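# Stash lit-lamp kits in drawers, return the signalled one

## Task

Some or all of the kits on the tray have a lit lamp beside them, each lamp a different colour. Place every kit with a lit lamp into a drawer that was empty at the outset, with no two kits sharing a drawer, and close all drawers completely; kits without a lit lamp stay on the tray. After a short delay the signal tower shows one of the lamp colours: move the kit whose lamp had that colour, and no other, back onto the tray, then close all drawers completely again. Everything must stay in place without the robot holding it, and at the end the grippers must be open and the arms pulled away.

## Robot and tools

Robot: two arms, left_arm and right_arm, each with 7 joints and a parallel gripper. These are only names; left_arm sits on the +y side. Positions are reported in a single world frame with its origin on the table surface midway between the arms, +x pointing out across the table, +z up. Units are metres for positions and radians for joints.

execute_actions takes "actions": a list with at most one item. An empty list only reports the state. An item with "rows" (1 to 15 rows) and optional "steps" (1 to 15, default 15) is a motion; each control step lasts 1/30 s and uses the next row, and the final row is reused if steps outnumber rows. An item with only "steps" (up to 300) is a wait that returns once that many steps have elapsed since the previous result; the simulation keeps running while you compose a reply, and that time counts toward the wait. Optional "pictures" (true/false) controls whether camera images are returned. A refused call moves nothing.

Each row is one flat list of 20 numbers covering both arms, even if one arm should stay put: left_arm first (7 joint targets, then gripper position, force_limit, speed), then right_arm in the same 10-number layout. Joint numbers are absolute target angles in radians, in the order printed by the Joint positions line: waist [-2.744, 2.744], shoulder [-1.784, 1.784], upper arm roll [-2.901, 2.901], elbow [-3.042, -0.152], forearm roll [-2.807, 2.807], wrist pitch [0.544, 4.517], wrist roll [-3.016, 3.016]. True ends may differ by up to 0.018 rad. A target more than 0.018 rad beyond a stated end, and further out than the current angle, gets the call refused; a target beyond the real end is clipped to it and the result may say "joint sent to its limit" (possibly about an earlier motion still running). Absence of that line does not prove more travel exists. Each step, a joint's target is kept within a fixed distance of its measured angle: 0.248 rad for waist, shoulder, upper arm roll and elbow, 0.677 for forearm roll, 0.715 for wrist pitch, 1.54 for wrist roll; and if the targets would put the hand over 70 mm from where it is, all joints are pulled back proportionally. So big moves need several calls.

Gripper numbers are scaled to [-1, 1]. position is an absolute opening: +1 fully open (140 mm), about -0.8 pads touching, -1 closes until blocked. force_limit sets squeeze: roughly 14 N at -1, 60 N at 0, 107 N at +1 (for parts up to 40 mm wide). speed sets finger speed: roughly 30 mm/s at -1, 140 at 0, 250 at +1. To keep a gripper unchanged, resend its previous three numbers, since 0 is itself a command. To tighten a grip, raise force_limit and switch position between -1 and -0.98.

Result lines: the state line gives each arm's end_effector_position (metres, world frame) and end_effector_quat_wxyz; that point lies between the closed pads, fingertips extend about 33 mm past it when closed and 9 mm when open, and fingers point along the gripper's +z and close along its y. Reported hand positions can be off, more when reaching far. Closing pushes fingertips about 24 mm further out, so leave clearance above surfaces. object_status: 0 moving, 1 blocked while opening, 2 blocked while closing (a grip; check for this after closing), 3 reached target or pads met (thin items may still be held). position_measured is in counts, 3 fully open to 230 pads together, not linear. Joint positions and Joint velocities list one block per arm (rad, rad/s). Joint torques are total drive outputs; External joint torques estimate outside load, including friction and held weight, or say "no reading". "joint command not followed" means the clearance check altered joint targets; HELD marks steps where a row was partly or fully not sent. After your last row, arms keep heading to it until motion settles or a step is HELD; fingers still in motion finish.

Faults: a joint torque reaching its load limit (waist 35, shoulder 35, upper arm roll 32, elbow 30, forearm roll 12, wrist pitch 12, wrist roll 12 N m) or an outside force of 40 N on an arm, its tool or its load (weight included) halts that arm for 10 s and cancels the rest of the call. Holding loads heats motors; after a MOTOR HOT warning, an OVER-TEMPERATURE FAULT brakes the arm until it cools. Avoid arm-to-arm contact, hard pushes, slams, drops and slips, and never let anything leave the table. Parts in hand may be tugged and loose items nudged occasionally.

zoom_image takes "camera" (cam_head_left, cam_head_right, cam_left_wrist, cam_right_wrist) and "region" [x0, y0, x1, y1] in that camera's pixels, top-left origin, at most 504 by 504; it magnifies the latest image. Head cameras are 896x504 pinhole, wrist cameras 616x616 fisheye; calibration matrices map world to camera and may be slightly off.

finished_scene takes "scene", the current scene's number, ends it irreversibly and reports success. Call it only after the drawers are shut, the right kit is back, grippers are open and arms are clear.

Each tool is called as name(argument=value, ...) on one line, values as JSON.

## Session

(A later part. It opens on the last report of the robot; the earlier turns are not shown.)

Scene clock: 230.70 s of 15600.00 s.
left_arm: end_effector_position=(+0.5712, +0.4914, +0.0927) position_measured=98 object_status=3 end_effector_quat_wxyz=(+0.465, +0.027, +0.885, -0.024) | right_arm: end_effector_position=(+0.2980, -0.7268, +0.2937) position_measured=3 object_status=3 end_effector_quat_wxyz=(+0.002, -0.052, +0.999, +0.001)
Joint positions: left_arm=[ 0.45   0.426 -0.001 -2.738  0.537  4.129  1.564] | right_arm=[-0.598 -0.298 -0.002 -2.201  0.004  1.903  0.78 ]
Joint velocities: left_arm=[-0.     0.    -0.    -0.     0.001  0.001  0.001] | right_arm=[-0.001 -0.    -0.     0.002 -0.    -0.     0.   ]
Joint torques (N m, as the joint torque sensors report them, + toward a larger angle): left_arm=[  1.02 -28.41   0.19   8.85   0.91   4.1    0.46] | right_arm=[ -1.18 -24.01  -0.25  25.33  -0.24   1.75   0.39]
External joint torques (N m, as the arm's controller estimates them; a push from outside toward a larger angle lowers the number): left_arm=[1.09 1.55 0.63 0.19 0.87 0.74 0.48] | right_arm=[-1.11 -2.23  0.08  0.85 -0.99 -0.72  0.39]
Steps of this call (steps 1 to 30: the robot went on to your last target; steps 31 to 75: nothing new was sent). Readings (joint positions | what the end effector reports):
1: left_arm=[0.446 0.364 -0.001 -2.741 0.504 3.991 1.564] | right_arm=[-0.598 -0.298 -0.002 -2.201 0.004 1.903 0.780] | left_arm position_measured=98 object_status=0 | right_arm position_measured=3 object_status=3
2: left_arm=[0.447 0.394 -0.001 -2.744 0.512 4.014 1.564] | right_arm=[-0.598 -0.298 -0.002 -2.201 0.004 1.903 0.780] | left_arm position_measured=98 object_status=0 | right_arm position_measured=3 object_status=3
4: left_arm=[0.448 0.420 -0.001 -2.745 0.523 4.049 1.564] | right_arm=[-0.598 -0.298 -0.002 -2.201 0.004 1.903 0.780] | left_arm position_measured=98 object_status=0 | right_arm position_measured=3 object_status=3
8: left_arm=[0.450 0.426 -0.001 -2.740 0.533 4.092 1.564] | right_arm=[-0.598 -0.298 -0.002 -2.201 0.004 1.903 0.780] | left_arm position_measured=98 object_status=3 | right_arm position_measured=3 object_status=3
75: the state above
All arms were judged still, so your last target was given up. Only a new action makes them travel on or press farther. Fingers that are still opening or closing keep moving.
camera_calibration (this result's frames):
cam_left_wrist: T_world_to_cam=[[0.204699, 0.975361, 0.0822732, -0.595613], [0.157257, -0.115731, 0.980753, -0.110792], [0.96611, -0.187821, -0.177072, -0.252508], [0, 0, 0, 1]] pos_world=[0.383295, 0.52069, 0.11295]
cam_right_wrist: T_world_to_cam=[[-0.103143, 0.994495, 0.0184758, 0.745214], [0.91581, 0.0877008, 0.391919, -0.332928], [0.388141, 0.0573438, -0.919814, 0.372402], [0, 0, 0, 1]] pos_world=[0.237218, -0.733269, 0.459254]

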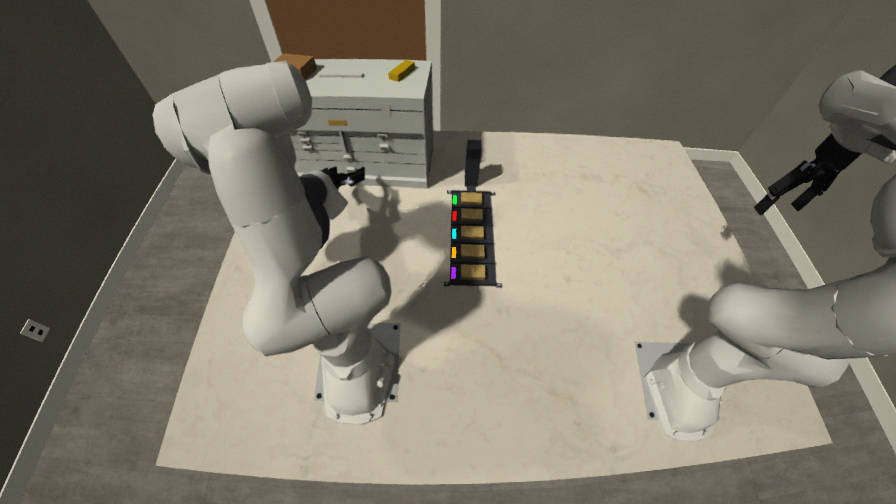

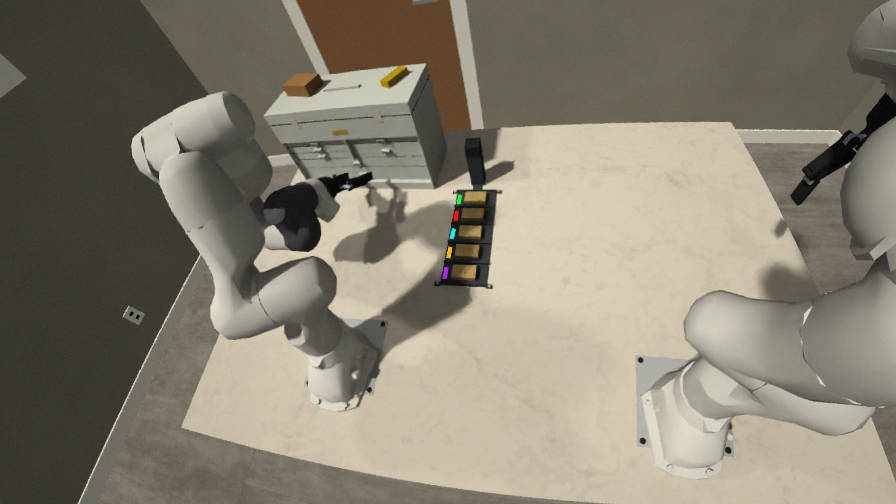

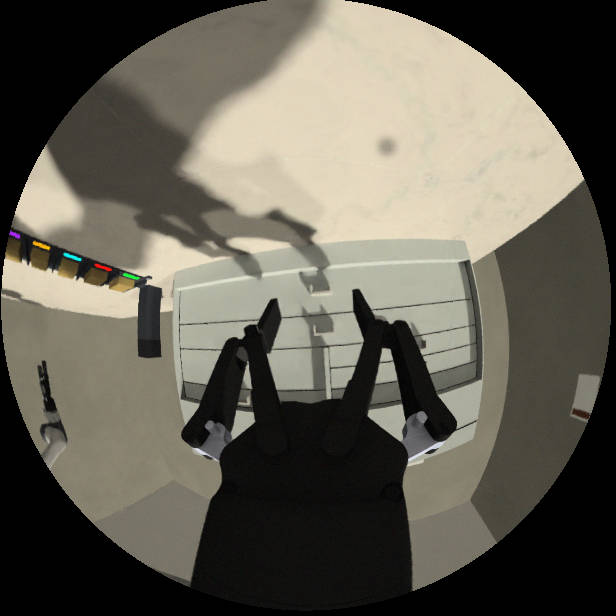

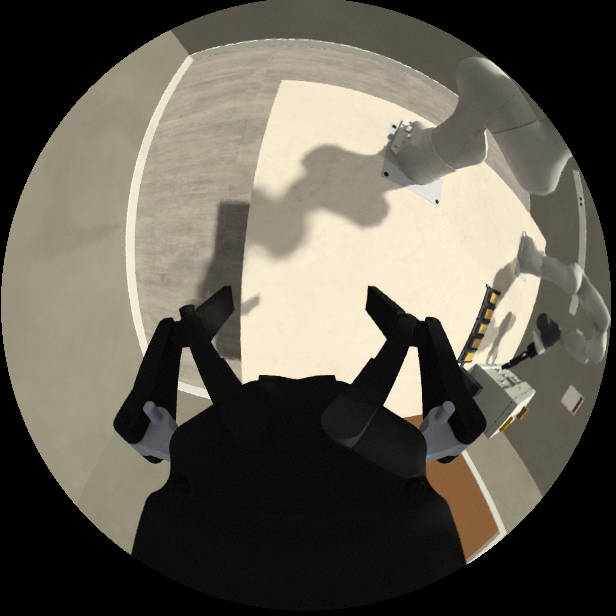

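execute_actions(actions=[{"rows":[[0.39,0.584,0,-2.563,0.47,4.118,1.571,0.25,-0.4,0,-0.6,-0.3,0,-2.2,0,1.9,0.785,1,0,0]],"steps":15}], pictures=false)

execute_actions(actions=[{"steps":45}])

Scene clock: 252.63 s of 15600.00 s.
left_arm: end_effector_position=(+0.6042, +0.4981, +0.0778) position_measured=98 object_status=3 end_effector_quat_wxyz=(+0.475, +0.027, +0.880, -0.020) | right_arm: end_effector_position=(+0.2980, -0.7268, +0.2937) position_measured=3 object_status=3 end_effector_quat_wxyz=(+0.002, -0.052, +0.999, +0.001)
Joint positions: left_arm=[ 0.415  0.53   0.004 -2.623  0.501  4.143  1.564] | right_arm=[-0.598 -0.299 -0.002 -2.201  0.004  1.903  0.78 ]
Joint velocities: left_arm=[-0.    -0.001  0.     0.     0.    -0.001  0.001] | right_arm=[ 0.    -0.     0.001  0.001  0.    -0.     0.001]
Joint torques (N m, as the joint torque sensors report them, + toward a larger angle): left_arm=[ -1.06 -32.45  -0.67  12.79   0.08   2.29  -0.05] | right_arm=[ -0.88 -23.45  -0.27  25.3   -0.25   1.78   0.37]
External joint torques (N m, as the arm's controller estimates them; a push from outside toward a larger angle lowers the number): left_arm=[-1.08  0.72 -0.33  3.77  0.08 -1.07 -0.03] | right_arm=[-1.   -1.76 -0.15  0.94 -1.01 -0.68  0.37]
FORCE FAULT: contact force on the left arm reached its limit, and that arm stopped for 10 seconds. The contact can be on any part of that arm, not only on its tool. That arm's remaining commands of this call were not run. That arm holds still and accepts commands again. Move the arm away from the contact; if what it grips holds it there, let go first. Pushing or pulling that hard again can fault the arm again.
The stop of the left arm began at step 95 of this call (marked STOPPED below). From that step on that arm followed nothing that you had sent. 11 of its steps, steps kept back included, did not run and will not run. Nothing is kept back now, and the robot has no last target.
Steps of this call (steps 1 to 90: nothing new was sent; then 8.77 s passed at rest; steps 91 to 105: all 15 steps of this action; steps 106 to 395: the stop continued). Readings (joint positions | what the end effector reports):
91: left_arm=[0.438 0.459 0.003 -2.697 0.523 4.131 1.564] | right_arm=[-0.598 -0.298 -0.002 -2.201 0.004 1.903 0.780] | left_arm position_measured=98 object_status=3 | right_arm position_measured=3 object_status=3
92: left_arm=[0.424 0.502 0.003 -2.647 0.510 4.129 1.564] | right_arm=[-0.598 -0.298 -0.002 -2.201 0.004 1.903 0.780] | left_arm position_measured=98 object_status=3 | right_arm position_measured=3 object_status=3
94: left_arm=[0.413 0.533 0.003 -2.616 0.501 4.140 1.564] | right_arm=[-0.598 -0.298 -0.002 -2.201 0.004 1.903 0.780] | left_arm position_measured=98 object_status=3 | right_arm position_measured=3 object_status=3
95: left_arm=[0.414 0.531 0.003 -2.620 0.501 4.141 1.564] | right_arm=[-0.598 -0.298 -0.002 -2.201 0.004 1.903 0.780] | left_arm position_measured=98 object_status=3 | right_arm position_measured=3 object_status=3 STOPPED (the left arm)
98: left_arm=[0.415 0.530 0.004 -2.623 0.501 4.143 1.564] | right_arm=[-0.598 -0.298 -0.002 -2.201 0.004 1.903 0.780] | left_arm position_measured=98 object_status=3 | right_arm position_measured=3 object_status=3
395: the state above

Scene clock: 252.67 s of 15600.00 s.
left_arm: end_effector_position=(+0.6042, +0.4981, +0.0778) position_measured=98 object_status=3 end_effector_quat_wxyz=(+0.475, +0.027, +0.880, -0.020) | right_arm: end_effector_position=(+0.2980, -0.7268, +0.2937) position_measured=3 object_status=3 end_effector_quat_wxyz=(+0.002, -0.052, +0.999, +0.001)
Joint positions: left_arm=[ 0.415  0.53   0.004 -2.623  0.501  4.143  1.564] | right_arm=[-0.598 -0.299 -0.002 -2.201  0.004  1.903  0.78 ]
Joint velocities: left_arm=[-0.001 -0.     0.001 -0.     0.001  0.001 -0.   ] | right_arm=[-0.    -0.     0.002  0.    -0.001  0.001  0.001]
Joint torques (N m, as the joint torque sensors report them, + toward a larger angle): left_arm=[ -1.4  -32.03  -0.49  12.23   0.07   2.23   0.12] | right_arm=[ -0.83 -23.74  -0.25  25.43  -0.23   1.78   0.42]
External joint torques (N m, as the arm's controller estimates them; a push from outside toward a larger angle lowers the number): left_arm=[-1.4   1.06 -0.14  3.28  0.06 -1.13  0.14] | right_arm=[-0.83 -2.13  0.    1.12 -0.98 -0.67  0.42]
A stop began in an earlier call of the same reply, so what this call sent did not run. Send another action.
Steps of this call (step 1: nothing new was sent). Readings (joint positions | what the end effector reports):
1: the state above
camera_calibration (this result's frames):
cam_left_wrist: T_world_to_cam=[[0.198561, 0.975667, 0.0929887, -0.604923], [0.135456, -0.121286, 0.983332, -0.0848249], [0.970683, -0.182655, -0.156243, -0.292719], [0, 0, 0, 1]] pos_world=[0.415741, 0.526449, 0.0939268]
cam_right_wrist: T_world_to_cam=[[-0.103135, 0.994497, 0.0184231, 0.745232], [0.915808, 0.0877142, 0.391921, -0.332928], [0.388148, 0.0572928, -0.919814, 0.372392], [0, 0, 0, 1]] pos_world=[0.237214, -0.733264, 0.459283]

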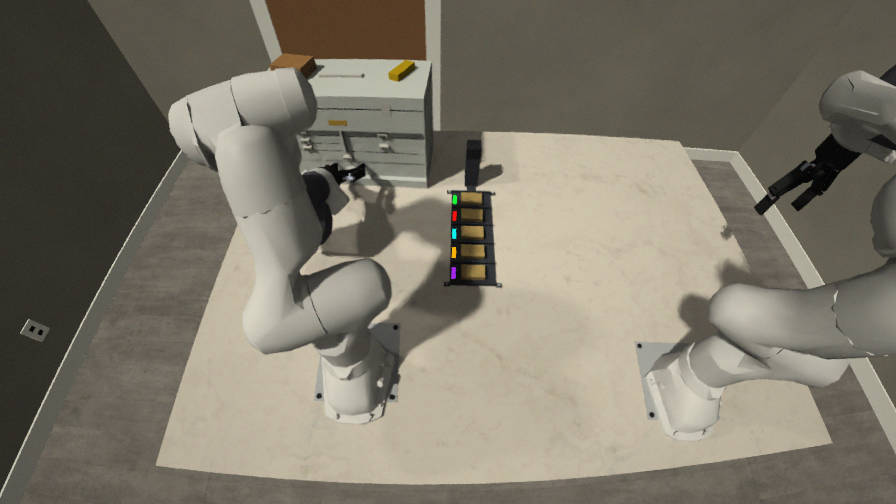

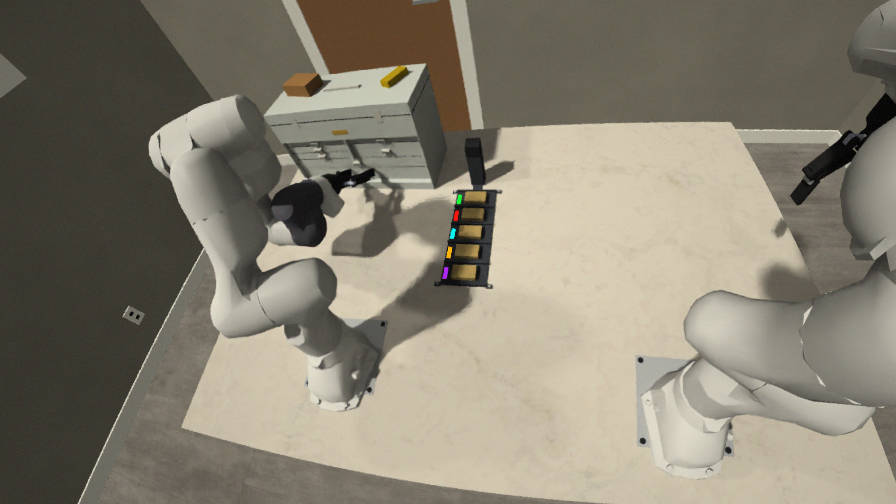

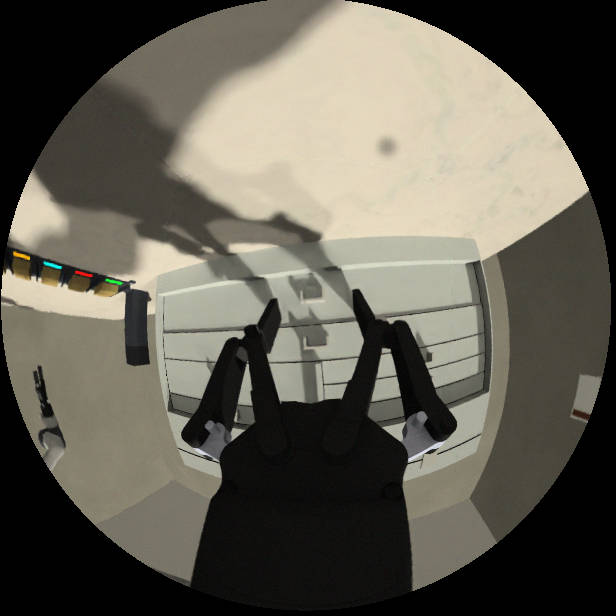

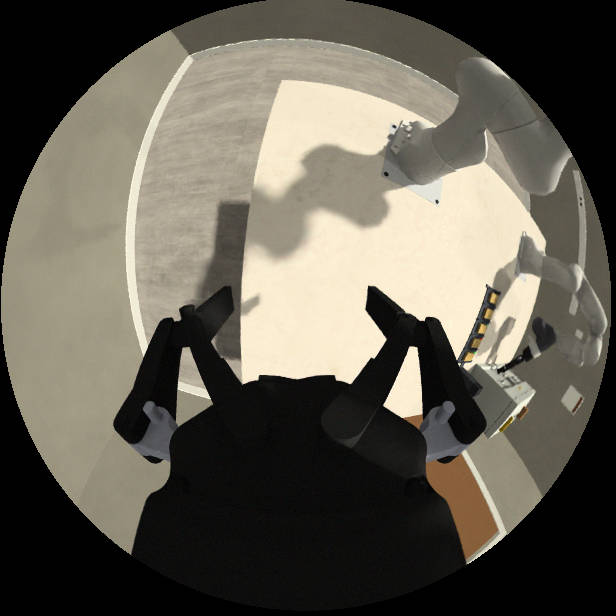

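execute_actions(actions=[{"rows":[[0.434,0.50,0,-2.66,0.52,4.137,1.571,0.25,-0.4,0,-0.6,-0.3,0,-2.2,0,1.9,0.785,1,0,0],[0.434,0.50,0,-2.66,0.52,4.137,1.571,0.25,-0.4,0,-0.6,-0.3,0,-2.2,0,1.9,0.785,1,0,0],[0.434,0.50,0,-2.66,0.52,4.137,1.571,0.25,-0.4,0,-0.6,-0.3,0,-2.2,0,1.9,0.785,1,0,0],[0.434,0.50,0,-2.66,0.52,4.137,1.571,0.25,-0.4,0,-0.6,-0.3,0,-2.2,0,1.9,0.785,1,0,0],[0.434,0.50,0,-2.66,0.52,4.137,1.571,0.25,-0.4,0,-0.6,-0.3,0,-2.2,0,1.9,0.785,1,0,0],[0.434,0.50,0,-2.66,0.52,4.137,1.571,0.25,-0.4,0,-0.6,-0.3,0,-2.2,0,1.9,0.785,1,0,0],[0.434,0.51,0,-2.655,0.52,4.137,1.571,0.25,-0.4,0,-0.6,-0.3,0,-2.2,0,1.9,0.785,1,0,0],[0.434,0.52,0,-2.648,0.52,4.137,1.571,0.25,-0.4,0,-0.6,-0.3,0,-2.2,0,1.9,0.785,1,0,0],[0.434,0.531,0,-2.639,0.52,4.137,1.571,0.25,-0.4,0,-0.6,-0.3,0,-2.2,0,1.9,0.785,1,0,0]],"steps":15}], pictures=false)

execute_actions(actions=[{"steps":30}])

Scene clock: 280.73 s of 15600.00 s.
left_arm: end_effector_position=(+0.5943, +0.4983, +0.0718) position_measured=98 object_status=3 end_effector_quat_wxyz=(+0.467, +0.025, +0.883, -0.024) | right_arm: end_effector_position=(+0.2980, -0.7268, +0.2937) position_measured=3 object_status=3 end_effector_quat_wxyz=(+0.002, -0.052, +0.999, +0.001)
Joint positions: left_arm=[ 0.431  0.529  0.002 -2.642  0.517  4.141  1.564] | right_arm=[-0.598 -0.299 -0.002 -2.201  0.004  1.903  0.78 ]
Joint velocities: left_arm=[ 0.002  0.009 -0.     0.011  0.001 -0.001 -0.   ] | right_arm=[-0.    -0.001  0.001 -0.     0.     0.    -0.   ]
Joint torques (N m, as the joint torque sensors report them, + toward a larger angle): left_arm=[  0.84 -31.69  -1.24   9.42   1.07   2.89   0.43] | right_arm=[ -0.59 -23.51   0.07  25.31  -0.25   1.78   0.35]
External joint torques (N m, as the arm's controller estimates them; a push from outside toward a larger angle lowers the number): left_arm=[ 0.72  1.44 -0.94  0.68  1.07 -0.53  0.46] | right_arm=[-0.61 -1.81  0.3   0.96 -1.   -0.67  0.35]
Steps of this call (steps 1 to 90: nothing new was sent; then 24.57 s passed at rest; steps 91 to 105: all 15 steps of this action). Readings (joint positions | what the end effector reports):
91: left_arm=[0.418 0.524 0.003 -2.632 0.505 4.142 1.564] | right_arm=[-0.598 -0.299 -0.002 -2.201 0.004 1.903 0.780] | left_arm position_measured=98 object_status=3 | right_arm position_measured=3 object_status=3
92: left_arm=[0.423 0.516 0.002 -2.642 0.508 4.142 1.564] | right_arm=[-0.598 -0.299 -0.002 -2.201 0.004 1.903 0.780] | left_arm position_measured=98 object_status=3 | right_arm position_measured=3 object_status=3
94: left_arm=[0.428 0.507 0.002 -2.652 0.512 4.142 1.564] | right_arm=[-0.598 -0.299 -0.002 -2.201 0.004 1.903 0.780] | left_arm position_measured=98 object_status=3 | right_arm position_measured=3 object_status=3
98: left_arm=[0.431 0.507 0.002 -2.654 0.515 4.142 1.564] | right_arm=[-0.598 -0.299 -0.002 -2.201 0.004 1.903 0.780] | left_arm position_measured=98 object_status=3 | right_arm position_measured=3 object_status=3
105: the state above

Scene clock: 281.73 s of 15600.00 s.
left_arm: end_effector_position=(+0.5947, +0.4985, +0.0720) position_measured=98 object_status=3 end_effector_quat_wxyz=(+0.468, +0.025, +0.883, -0.023) | right_arm: end_effector_position=(+0.2980, -0.7268, +0.2937) position_measured=3 object_status=3 end_effector_quat_wxyz=(+0.002, -0.052, +0.999, +0.001)
Joint positions: left_arm=[ 0.431  0.529  0.002 -2.64   0.517  4.141  1.564] | right_arm=[-0.598 -0.299 -0.002 -2.201  0.004  1.903  0.78 ]
Joint velocities: left_arm=[ 0.001  0.001 -0.001  0.001 -0.001  0.002 -0.   ] | right_arm=[-0.001 -0.    -0.001 -0.    -0.002 -0.001 -0.002]
Joint torques (N m, as the joint torque sensors report them, + toward a larger angle): left_arm=[  1.39 -31.1   -1.8    8.58   1.03   2.89   0.38] | right_arm=[ -0.92 -23.46  -0.28  25.42  -0.27   1.8    0.37]
External joint torques (N m, as the arm's controller estimates them; a push from outside toward a larger angle lowers the number): left_arm=[ 1.44  1.59 -1.35 -0.07  1.   -0.48  0.4 ] | right_arm=[-0.92 -1.81 -0.03  1.05 -1.02 -0.66  0.37]
Steps of this call (steps 1 to 15: the robot went on to your last target; steps 16 to 30: nothing new was sent). Readings (joint positions | what the end effector reports):
1: left_arm=[0.431 0.529 0.002 -2.641 0.517 4.141 1.564] | right_arm=[-0.598 -0.299 -0.002 -2.201 0.004 1.903 0.780] | left_arm position_measured=98 object_status=3 | right_arm position_measured=3 object_status=3
2: left_arm=[0.431 0.529 0.002 -2.641 0.517 4.141 1.564] | right_arm=[-0.598 -0.299 -0.002 -2.201 0.004 1.903 0.780] | left_arm position_measured=98 object_status=3 | right_arm position_measured=3 object_status=3
4: left_arm=[0.431 0.529 0.002 -2.641 0.517 4.141 1.564] | right_arm=[-0.598 -0.299 -0.002 -2.201 0.004 1.903 0.780] | left_arm position_measured=98 object_status=3 | right_arm position_measured=3 object_status=3
8: left_arm=[0.431 0.529 0.002 -2.641 0.517 4.141 1.564] | right_arm=[-0.598 -0.299 -0.002 -2.201 0.004 1.903 0.780] | left_arm position_measured=98 object_status=3 | right_arm position_measured=3 object_status=3
30: the state above
All arms were judged still, so your last target was given up. Only a new action makes them travel on or press farther. Fingers that are still opening or closing keep moving.
camera_calibration (this result's frames):
cam_left_wrist: T_world_to_cam=[[0.200485, 0.976227, 0.0823799, -0.603565], [0.151164, -0.113905, 0.981924, -0.0906946], [0.967964, -0.184408, -0.170407, -0.280828], [0, 0, 0, 1]] pos_world=[0.406547, 0.527099, 0.090922]
cam_right_wrist: T_world_to_cam=[[-0.103133, 0.994497, 0.0184117, 0.745236], [0.915808, 0.0877164, 0.391921, -0.332928], [0.38815, 0.0572814, -0.919814, 0.37239], [0, 0, 0, 1]] pos_world=[0.237213, -0.733263, 0.45929]

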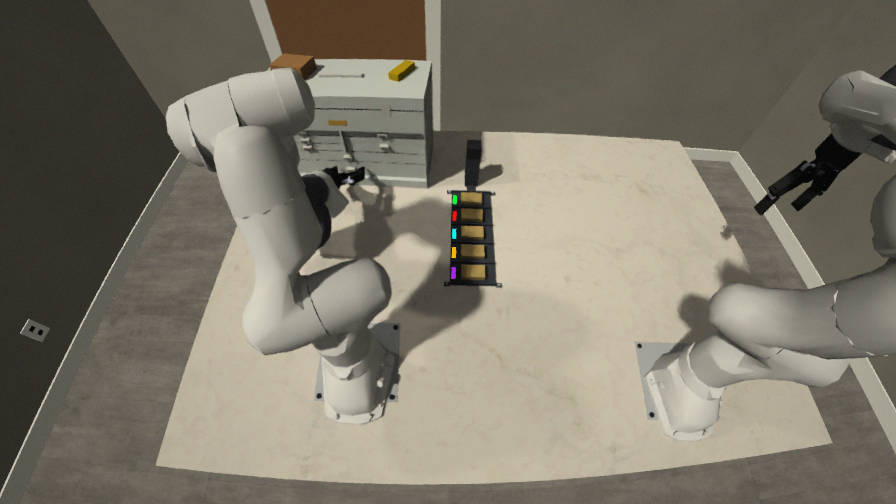

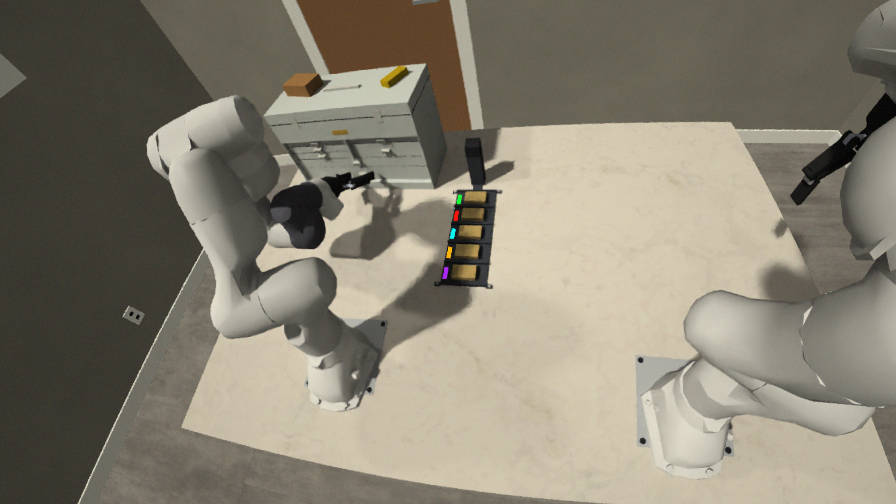

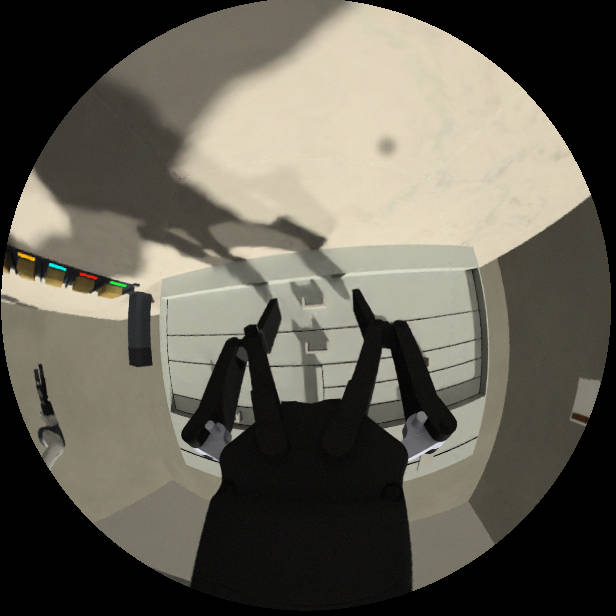

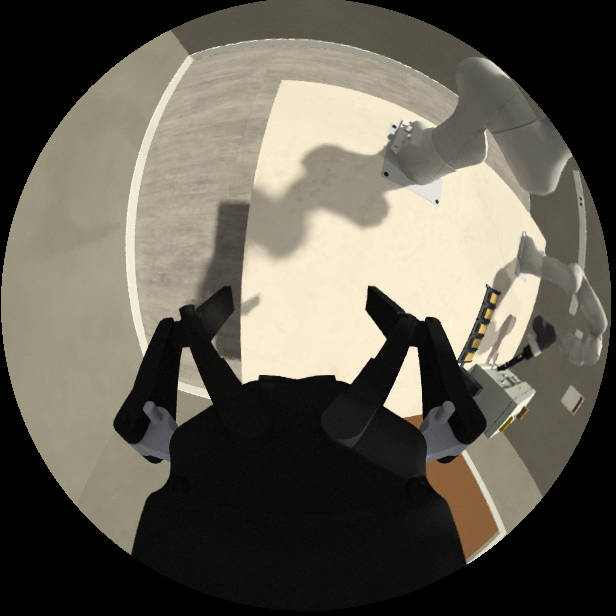

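Close slowly.

execute_actions(actions=[{"rows":[[0.434,0.531,0,-2.639,0.52,4.137,1.571,-1,-0.4,-0.7,-0.6,-0.3,0,-2.2,0,1.9,0.785,1,0,0]],"steps":15}], pictures=false)

execute_actions(actions=[{"steps":40}])

Scene clock: 288.60 s of 15600.00 s.
left_arm: end_effector_position=(+0.5947, +0.4985, +0.0719) position_measured=145 object_status=0 end_effector_quat_wxyz=(+0.468, +0.025, +0.883, -0.023) | right_arm: end_effector_position=(+0.2980, -0.7268, +0.2937) position_measured=3 object_status=3 end_effector_quat_wxyz=(+0.002, -0.052, +0.999, +0.001)
Joint positions: left_arm=[ 0.431  0.529  0.002 -2.64   0.517  4.141  1.564] | right_arm=[-0.598 -0.299 -0.002 -2.201  0.004  1.903  0.78 ]
Joint velocities: left_arm=[ 0.002 -0.002  0.001  0.     0.001  0.     0.   ] | right_arm=[ 0.001 -0.001 -0.     0.    -0.001  0.001  0.   ]
Joint torques (N m, as the joint torque sensors report them, + toward a larger angle): left_arm=[  0.91 -30.82  -1.51   8.47   0.91   2.96   0.39] | right_arm=[ -0.75 -23.68  -0.54  25.59  -0.27   1.82   0.42]
External joint torques (N m, as the arm's controller estimates them; a push from outside toward a larger angle lowers the number): left_arm=[ 0.77  2.02 -1.23 -0.25  0.91 -0.43  0.42] | right_arm=[-0.76 -1.98 -0.3   1.2  -1.02 -0.64  0.42]
Steps of this call (steps 1 to 90: nothing new was sent; then 3.37 s passed at rest; steps 91 to 105: all 15 steps of this action). Readings (joint positions | what the end effector reports):
91: left_arm=[0.431 0.529 0.002 -2.640 0.517 4.141 1.564] | right_arm=[-0.598 -0.299 -0.002 -2.201 0.004 1.903 0.780] | left_arm position_measured=98 object_status=0 | right_arm position_measured=3 object_status=3
92: left_arm=[0.431 0.529 0.002 -2.640 0.517 4.141 1.564] | right_arm=[-0.598 -0.299 -0.002 -2.201 0.004 1.903 0.780] | left_arm position_measured=101 object_status=0 | right_arm position_measured=3 object_status=3
94: left_arm=[0.431 0.529 0.002 -2.640 0.517 4.141 1.564] | right_arm=[-0.598 -0.299 -0.002 -2.201 0.004 1.903 0.780] | left_arm position_measured=108 object_status=0 | right_arm position_measured=3 object_status=3
98: left_arm=[0.431 0.529 0.002 -2.640 0.517 4.141 1.564] | right_arm=[-0.598 -0.299 -0.002 -2.201 0.004 1.903 0.780] | left_arm position_measured=121 object_status=0 | right_arm position_measured=3 object_status=3
105: the state above

Scene clock: 289.93 s of 15600.00 s.
left_arm: end_effector_position=(+0.5947, +0.4967, +0.0719) position_measured=192 object_status=2 end_effector_quat_wxyz=(+0.468, +0.027, +0.883, -0.025) | right_arm: end_effector_position=(+0.2980, -0.7268, +0.2937) position_measured=3 object_status=3 end_effector_quat_wxyz=(+0.002, -0.052, +0.999, +0.001)
Joint positions: left_arm=[ 0.432  0.529  0.001 -2.641  0.52   4.141  1.565] | right_arm=[-0.598 -0.299 -0.002 -2.201  0.004  1.903  0.78 ]
Joint velocities: left_arm=[ 0.001 -0.001 -0.001 -0.001  0.001 -0.    -0.   ] | right_arm=[-0.002  0.001 -0.001  0.001 -0.002  0.     0.001]
Joint torques (N m, as the joint torque sensors report them, + toward a larger angle): left_arm=[  0.44 -32.12  -0.85   8.29   0.27   2.86   0.3 ] | right_arm=[ -0.84 -23.46  -0.42  25.15  -0.29   1.8    0.39]
External joint torques (N m, as the arm's controller estimates them; a push from outside toward a larger angle lowers the number): left_arm=[ 0.43  0.58 -0.42 -0.3   0.24 -0.52  0.33] | right_arm=[-0.79 -1.76 -0.11  0.74 -1.04 -0.66  0.39]
Steps of this call (steps 1 to 15: the robot went on to your last target; steps 16 to 40: nothing new was sent). Readings (joint positions | what the end effector reports):
1: left_arm=[0.431 0.529 0.002 -2.640 0.517 4.141 1.564] | right_arm=[-0.598 -0.299 -0.002 -2.201 0.004 1.903 0.780] | left_arm position_measured=148 object_status=0 | right_arm position_measured=3 object_status=3
2: left_arm=[0.431 0.529 0.002 -2.640 0.518 4.141 1.564] | right_arm=[-0.598 -0.299 -0.002 -2.201 0.004 1.903 0.780] | left_arm position_measured=152 object_status=0 | right_arm position_measured=3 object_status=3
4: left_arm=[0.431 0.529 0.002 -2.640 0.518 4.141 1.564] | right_arm=[-0.598 -0.299 -0.002 -2.201 0.004 1.903 0.780] | left_arm position_measured=158 object_status=0 | right_arm position_measured=3 object_status=3
8: left_arm=[0.431 0.529 0.002 -2.640 0.518 4.141 1.564] | right_arm=[-0.598 -0.299 -0.002 -2.201 0.004 1.903 0.780] | left_arm position_measured=172 object_status=0 | right_arm position_measured=3 object_status=3
40: the state above
All arms were judged still, so your last target was given up. Only a new action makes them travel on or press farther. Fingers that are still opening or closing keep moving.
camera_calibration (this result's frames):
cam_left_wrist: T_world_to_cam=[[0.204706, 0.975379, 0.0820446, -0.603869], [0.150663, -0.114219, 0.981965, -0.0903456], [0.967159, -0.188653, -0.170335, -0.278605], [0, 0, 0, 1]] pos_world=[0.406683, 0.526122, 0.0908041]
cam_right_wrist: T_world_to_cam=[[-0.103131, 0.994498, 0.0183952, 0.745243], [0.915807, 0.0877215, 0.391922, -0.332927], [0.388152, 0.0572659, -0.919814, 0.372386], [0, 0, 0, 1]] pos_world=[0.237212, -0.733263, 0.459299]

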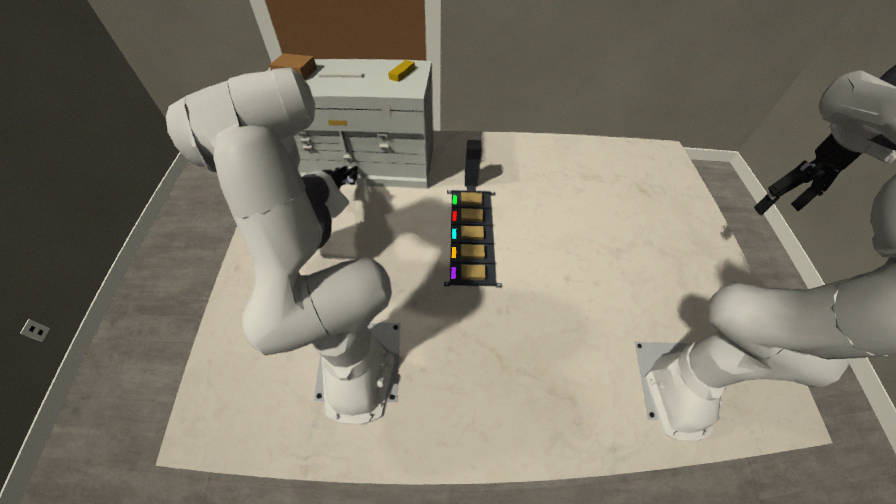

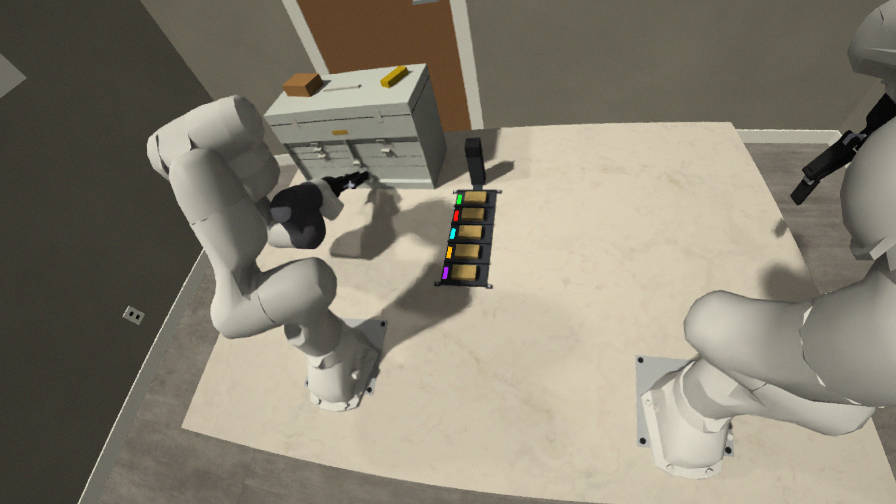

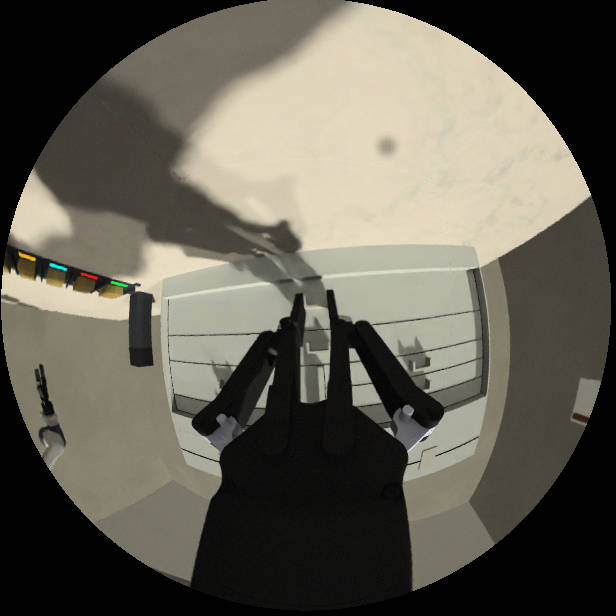

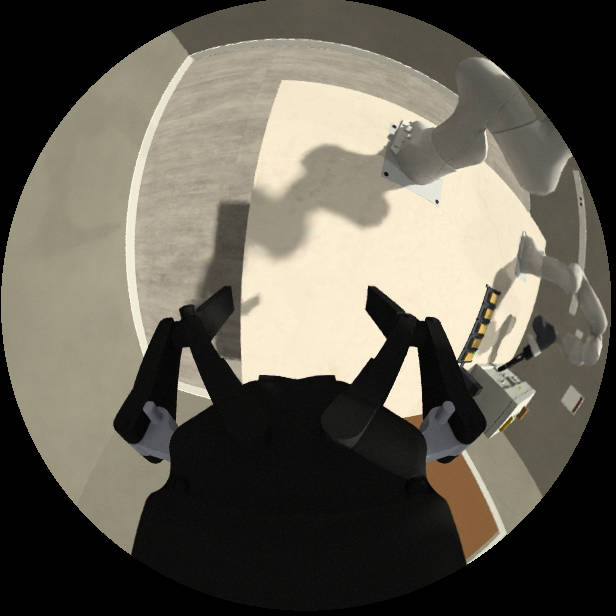

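execute_actions(actions=[{"rows":[[0.440,0.528,0,-2.652,0.522,4.146,1.579,-1,-0.4,-0.7,-0.6,-0.3,0,-2.2,0,1.9,0.785,1,0,0],[0.447,0.525,0,-2.665,0.524,4.154,1.587,-1,-0.4,-0.7,-0.6,-0.3,0,-2.2,0,1.9,0.785,1,0,0],[0.453,0.521,0,-2.679,0.526,4.163,1.595,-1,-0.4,-0.7,-0.6,-0.3,0,-2.2,0,1.9,0.785,1,0,0],[0.459,0.518,0,-2.692,0.528,4.171,1.603,-1,-0.4,-0.7,-0.6,-0.3,0,-2.2,0,1.9,0.785,1,0,0],[0.466,0.515,0,-2.705,0.53,4.18,1.611,-1,-0.4,-0.7,-0.6,-0.3,0,-2.2,0,1.9,0.785,1,0,0],[0.472,0.512,0,-2.718,0.532,4.188,1.619,-1,-0.4,-0.7,-0.6,-0.3,0,-2.2,0,1.9,0.785,1,0,0],[0.478,0.509,0,-2.731,0.534,4.197,1.627,-1,-0.4,-0.7,-0.6,-0.3,0,-2.2,0,1.9,0.785,1,0,0],[0.484,0.505,0,-2.745,0.536,4.205,1.635,-1,-0.4,-0.7,-0.6,-0.3,0,-2.2,0,1.9,0.785,1,0,0],[0.491,0.502,0,-2.758,0.538,4.214,1.643,-1,-0.4,-0.7,-0.6,-0.3,0,-2.2,0,1.9,0.785,1,0,0],[0.497,0.499,0,-2.771,0.54,4.222,1.651,-1,-0.4,-0.7,-0.6,-0.3,0,-2.2,0,1.9,0.785,1,0,0]],"steps":15}], pictures=false)

execute_actions(actions=[{"steps":30}])

Scene clock: 330.80 s of 15600.00 s.
left_arm: end_effector_position=(+0.5494, +0.4993, +0.0725) position_measured=192 object_status=2 end_effector_quat_wxyz=(+0.466, +0.022, +0.884, -0.023) | right_arm: end_effector_position=(+0.2980, -0.7268, +0.2938) position_measured=3 object_status=3 end_effector_quat_wxyz=(+0.002, -0.052, +0.999, +0.001)
Joint positions: left_arm=[ 0.491  0.499 -0.002 -2.763  0.538  4.214  1.623] | right_arm=[-0.598 -0.299 -0.002 -2.201  0.004  1.903  0.78 ]
Joint velocities: left_arm=[ 0.022 -0.001 -0.002 -0.044  0.003  0.043  0.087] | right_arm=[ 0.001 -0.001  0.    -0.001  0.    -0.    -0.001]
Joint torques (N m, as the joint torque sensors report them, + toward a larger angle): left_arm=[  2.81 -29.59   0.55   3.5    0.82   3.65   0.19] | right_arm=[ -0.68 -23.82  -0.29  25.78  -0.23   1.8    0.42]
External joint torques (N m, as the arm's controller estimates them; a push from outside toward a larger angle lowers the number): left_arm=[ 3.21  0.63  1.36 -3.68  0.63  0.17  0.18] | right_arm=[-0.76 -2.14 -0.12  1.39 -0.99 -0.66  0.42]
Steps of this call (steps 1 to 90: nothing new was sent; then 37.37 s passed at rest; steps 91 to 105: all 15 steps of this action). Readings (joint positions | what the end effector reports):
91: left_arm=[0.432 0.529 0.000 -2.642 0.520 4.142 1.566] | right_arm=[-0.598 -0.299 -0.002 -2.201 0.004 1.903 0.780] | left_arm position_measured=192 object_status=2 | right_arm position_measured=3 object_status=3
92: left_arm=[0.435 0.528 -0.000 -2.646 0.520 4.144 1.568] | right_arm=[-0.598 -0.299 -0.002 -2.201 0.004 1.903 0.780] | left_arm position_measured=192 object_status=2 | right_arm position_measured=3 object_status=3
94: left_arm=[0.443 0.522 -0.001 -2.663 0.523 4.152 1.573] | right_arm=[-0.598 -0.299 -0.002 -2.201 0.004 1.903 0.780] | left_arm position_measured=192 object_status=2 | right_arm position_measured=3 object_status=3
98: left_arm=[0.465 0.509 -0.002 -2.710 0.530 4.179 1.591] | right_arm=[-0.598 -0.299 -0.002 -2.201 0.004 1.903 0.780] | left_arm position_measured=192 object_status=2 | right_arm position_measured=3 object_status=3
105: the state above

Scene clock: 331.80 s of 15600.00 s.
left_arm: end_effector_position=(+0.5479, +0.4994, +0.0725) position_measured=192 object_status=2 end_effector_quat_wxyz=(+0.466, +0.029, +0.884, -0.019) | right_arm: end_effector_position=(+0.2980, -0.7268, +0.2938) position_measured=3 object_status=3 end_effector_quat_wxyz=(+0.002, -0.052, +0.999, +0.001)
Joint positions: left_arm=[ 0.493  0.499 -0.002 -2.767  0.538  4.218  1.64 ] | right_arm=[-0.598 -0.299 -0.002 -2.201  0.004  1.903  0.78 ]
Joint velocities: left_arm=[-0.001  0.     0.001 -0.001 -0.     0.001  0.   ] | right_arm=[ 0.     0.001  0.     0.001  0.     0.001 -0.001]
Joint torques (N m, as the joint torque sensors report them, + toward a larger angle): left_arm=[  1.2  -29.57   1.25   3.4    0.88   4.11   0.55] | right_arm=[ -1.16 -23.77  -0.57  25.59  -0.24   1.81   0.37]
External joint torques (N m, as the arm's controller estimates them; a push from outside toward a larger angle lowers the number): left_arm=[ 1.21  0.27  1.71 -3.11  0.75  0.74  0.57] | right_arm=[-1.12 -2.22 -0.26  1.28 -0.99 -0.64  0.37]
Steps of this call (steps 1 to 30: the robot went on to your last target). Readings (joint positions | what the end effector reports):
1: left_arm=[0.492 0.499 -0.002 -2.764 0.538 4.215 1.625] | right_arm=[-0.598 -0.299 -0.002 -2.201 0.004 1.903 0.780] | left_arm position_measured=192 object_status=2 | right_arm position_measured=3 object_status=3
2: left_arm=[0.492 0.499 -0.002 -2.765 0.538 4.216 1.628] | right_arm=[-0.598 -0.299 -0.002 -2.201 0.004 1.903 0.780] | left_arm position_measured=192 object_status=2 | right_arm position_measured=3 object_status=3
4: left_arm=[0.492 0.499 -0.002 -2.765 0.538 4.217 1.631] | right_arm=[-0.598 -0.299 -0.002 -2.201 0.004 1.903 0.780] | left_arm position_measured=192 object_status=2 | right_arm position_measured=3 object_status=3
8: left_arm=[0.493 0.499 -0.002 -2.766 0.538 4.217 1.635] | right_arm=[-0.598 -0.299 -0.002 -2.201 0.004 1.903 0.780] | left_arm position_measured=192 object_status=2 | right_arm position_measured=3 object_status=3
30: the state above
All arms were judged still, so your last target was given up. Only a new action makes them travel on or press farther. Fingers that are still opening or closing keep moving.
camera_calibration (this result's frames):
cam_left_wrist: T_world_to_cam=[[0.202796, 0.974838, 0.0925476, -0.596446], [0.153204, -0.124934, 0.980265, -0.0795053], [0.967162, -0.184616, -0.174685, -0.234491], [0, 0, 0, 1]] pos_world=[0.359928, 0.528214, 0.0921739]
cam_right_wrist: T_world_to_cam=[[-0.103129, 0.994498, 0.0183829, 0.745248], [0.915806, 0.0877243, 0.391923, -0.332927], [0.388154, 0.0572539, -0.919814, 0.372383], [0, 0, 0, 1]] pos_world=[0.237211, -0.733262, 0.459306]

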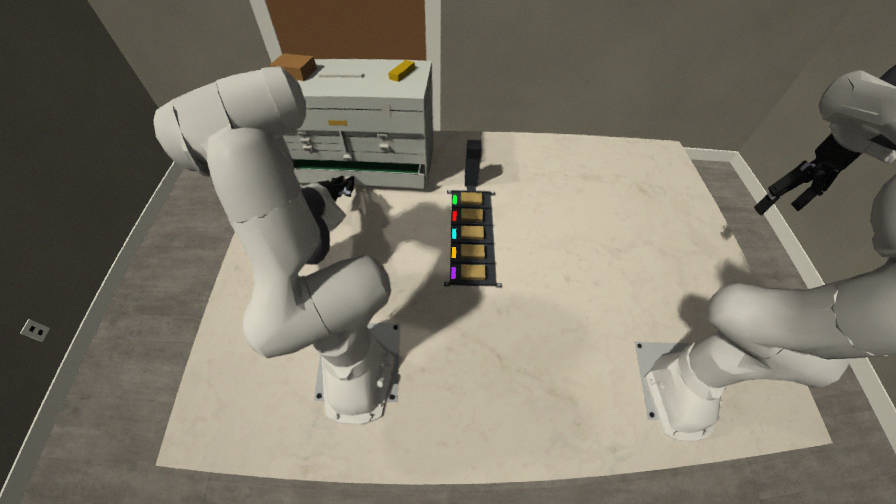

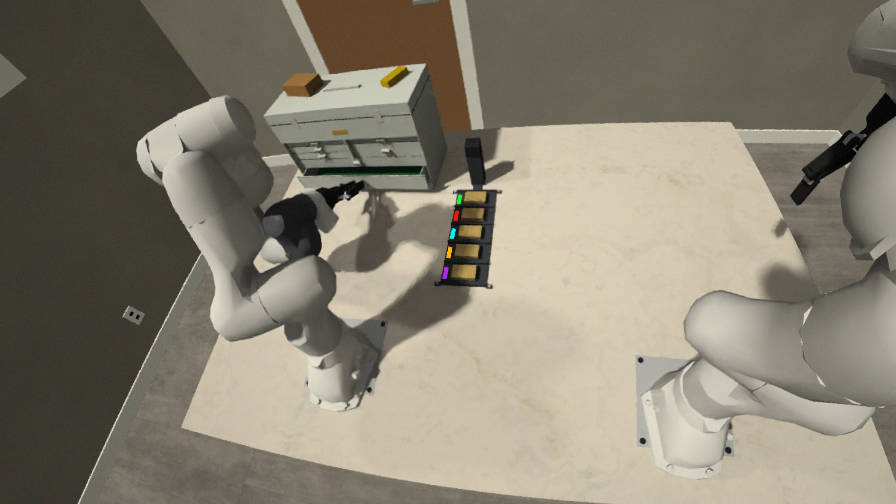

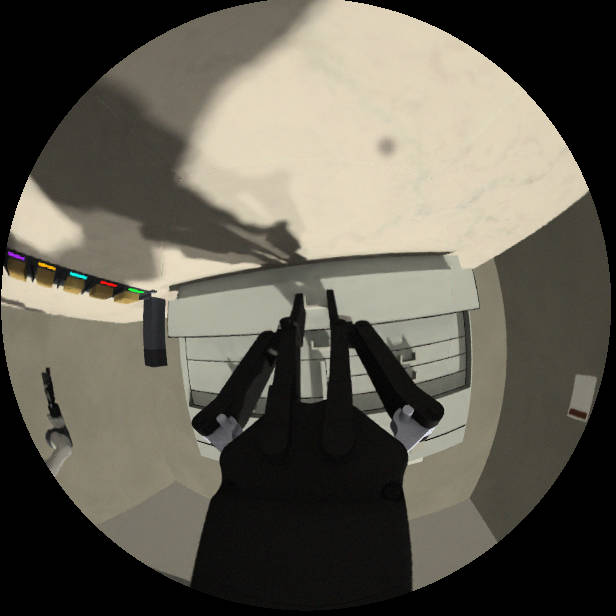

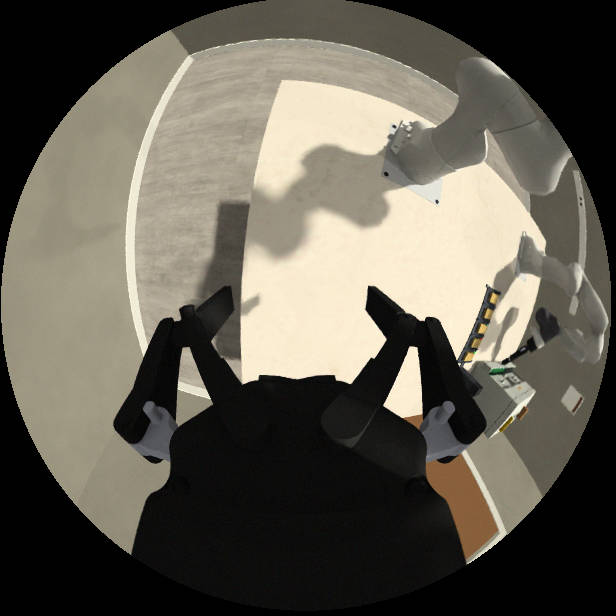

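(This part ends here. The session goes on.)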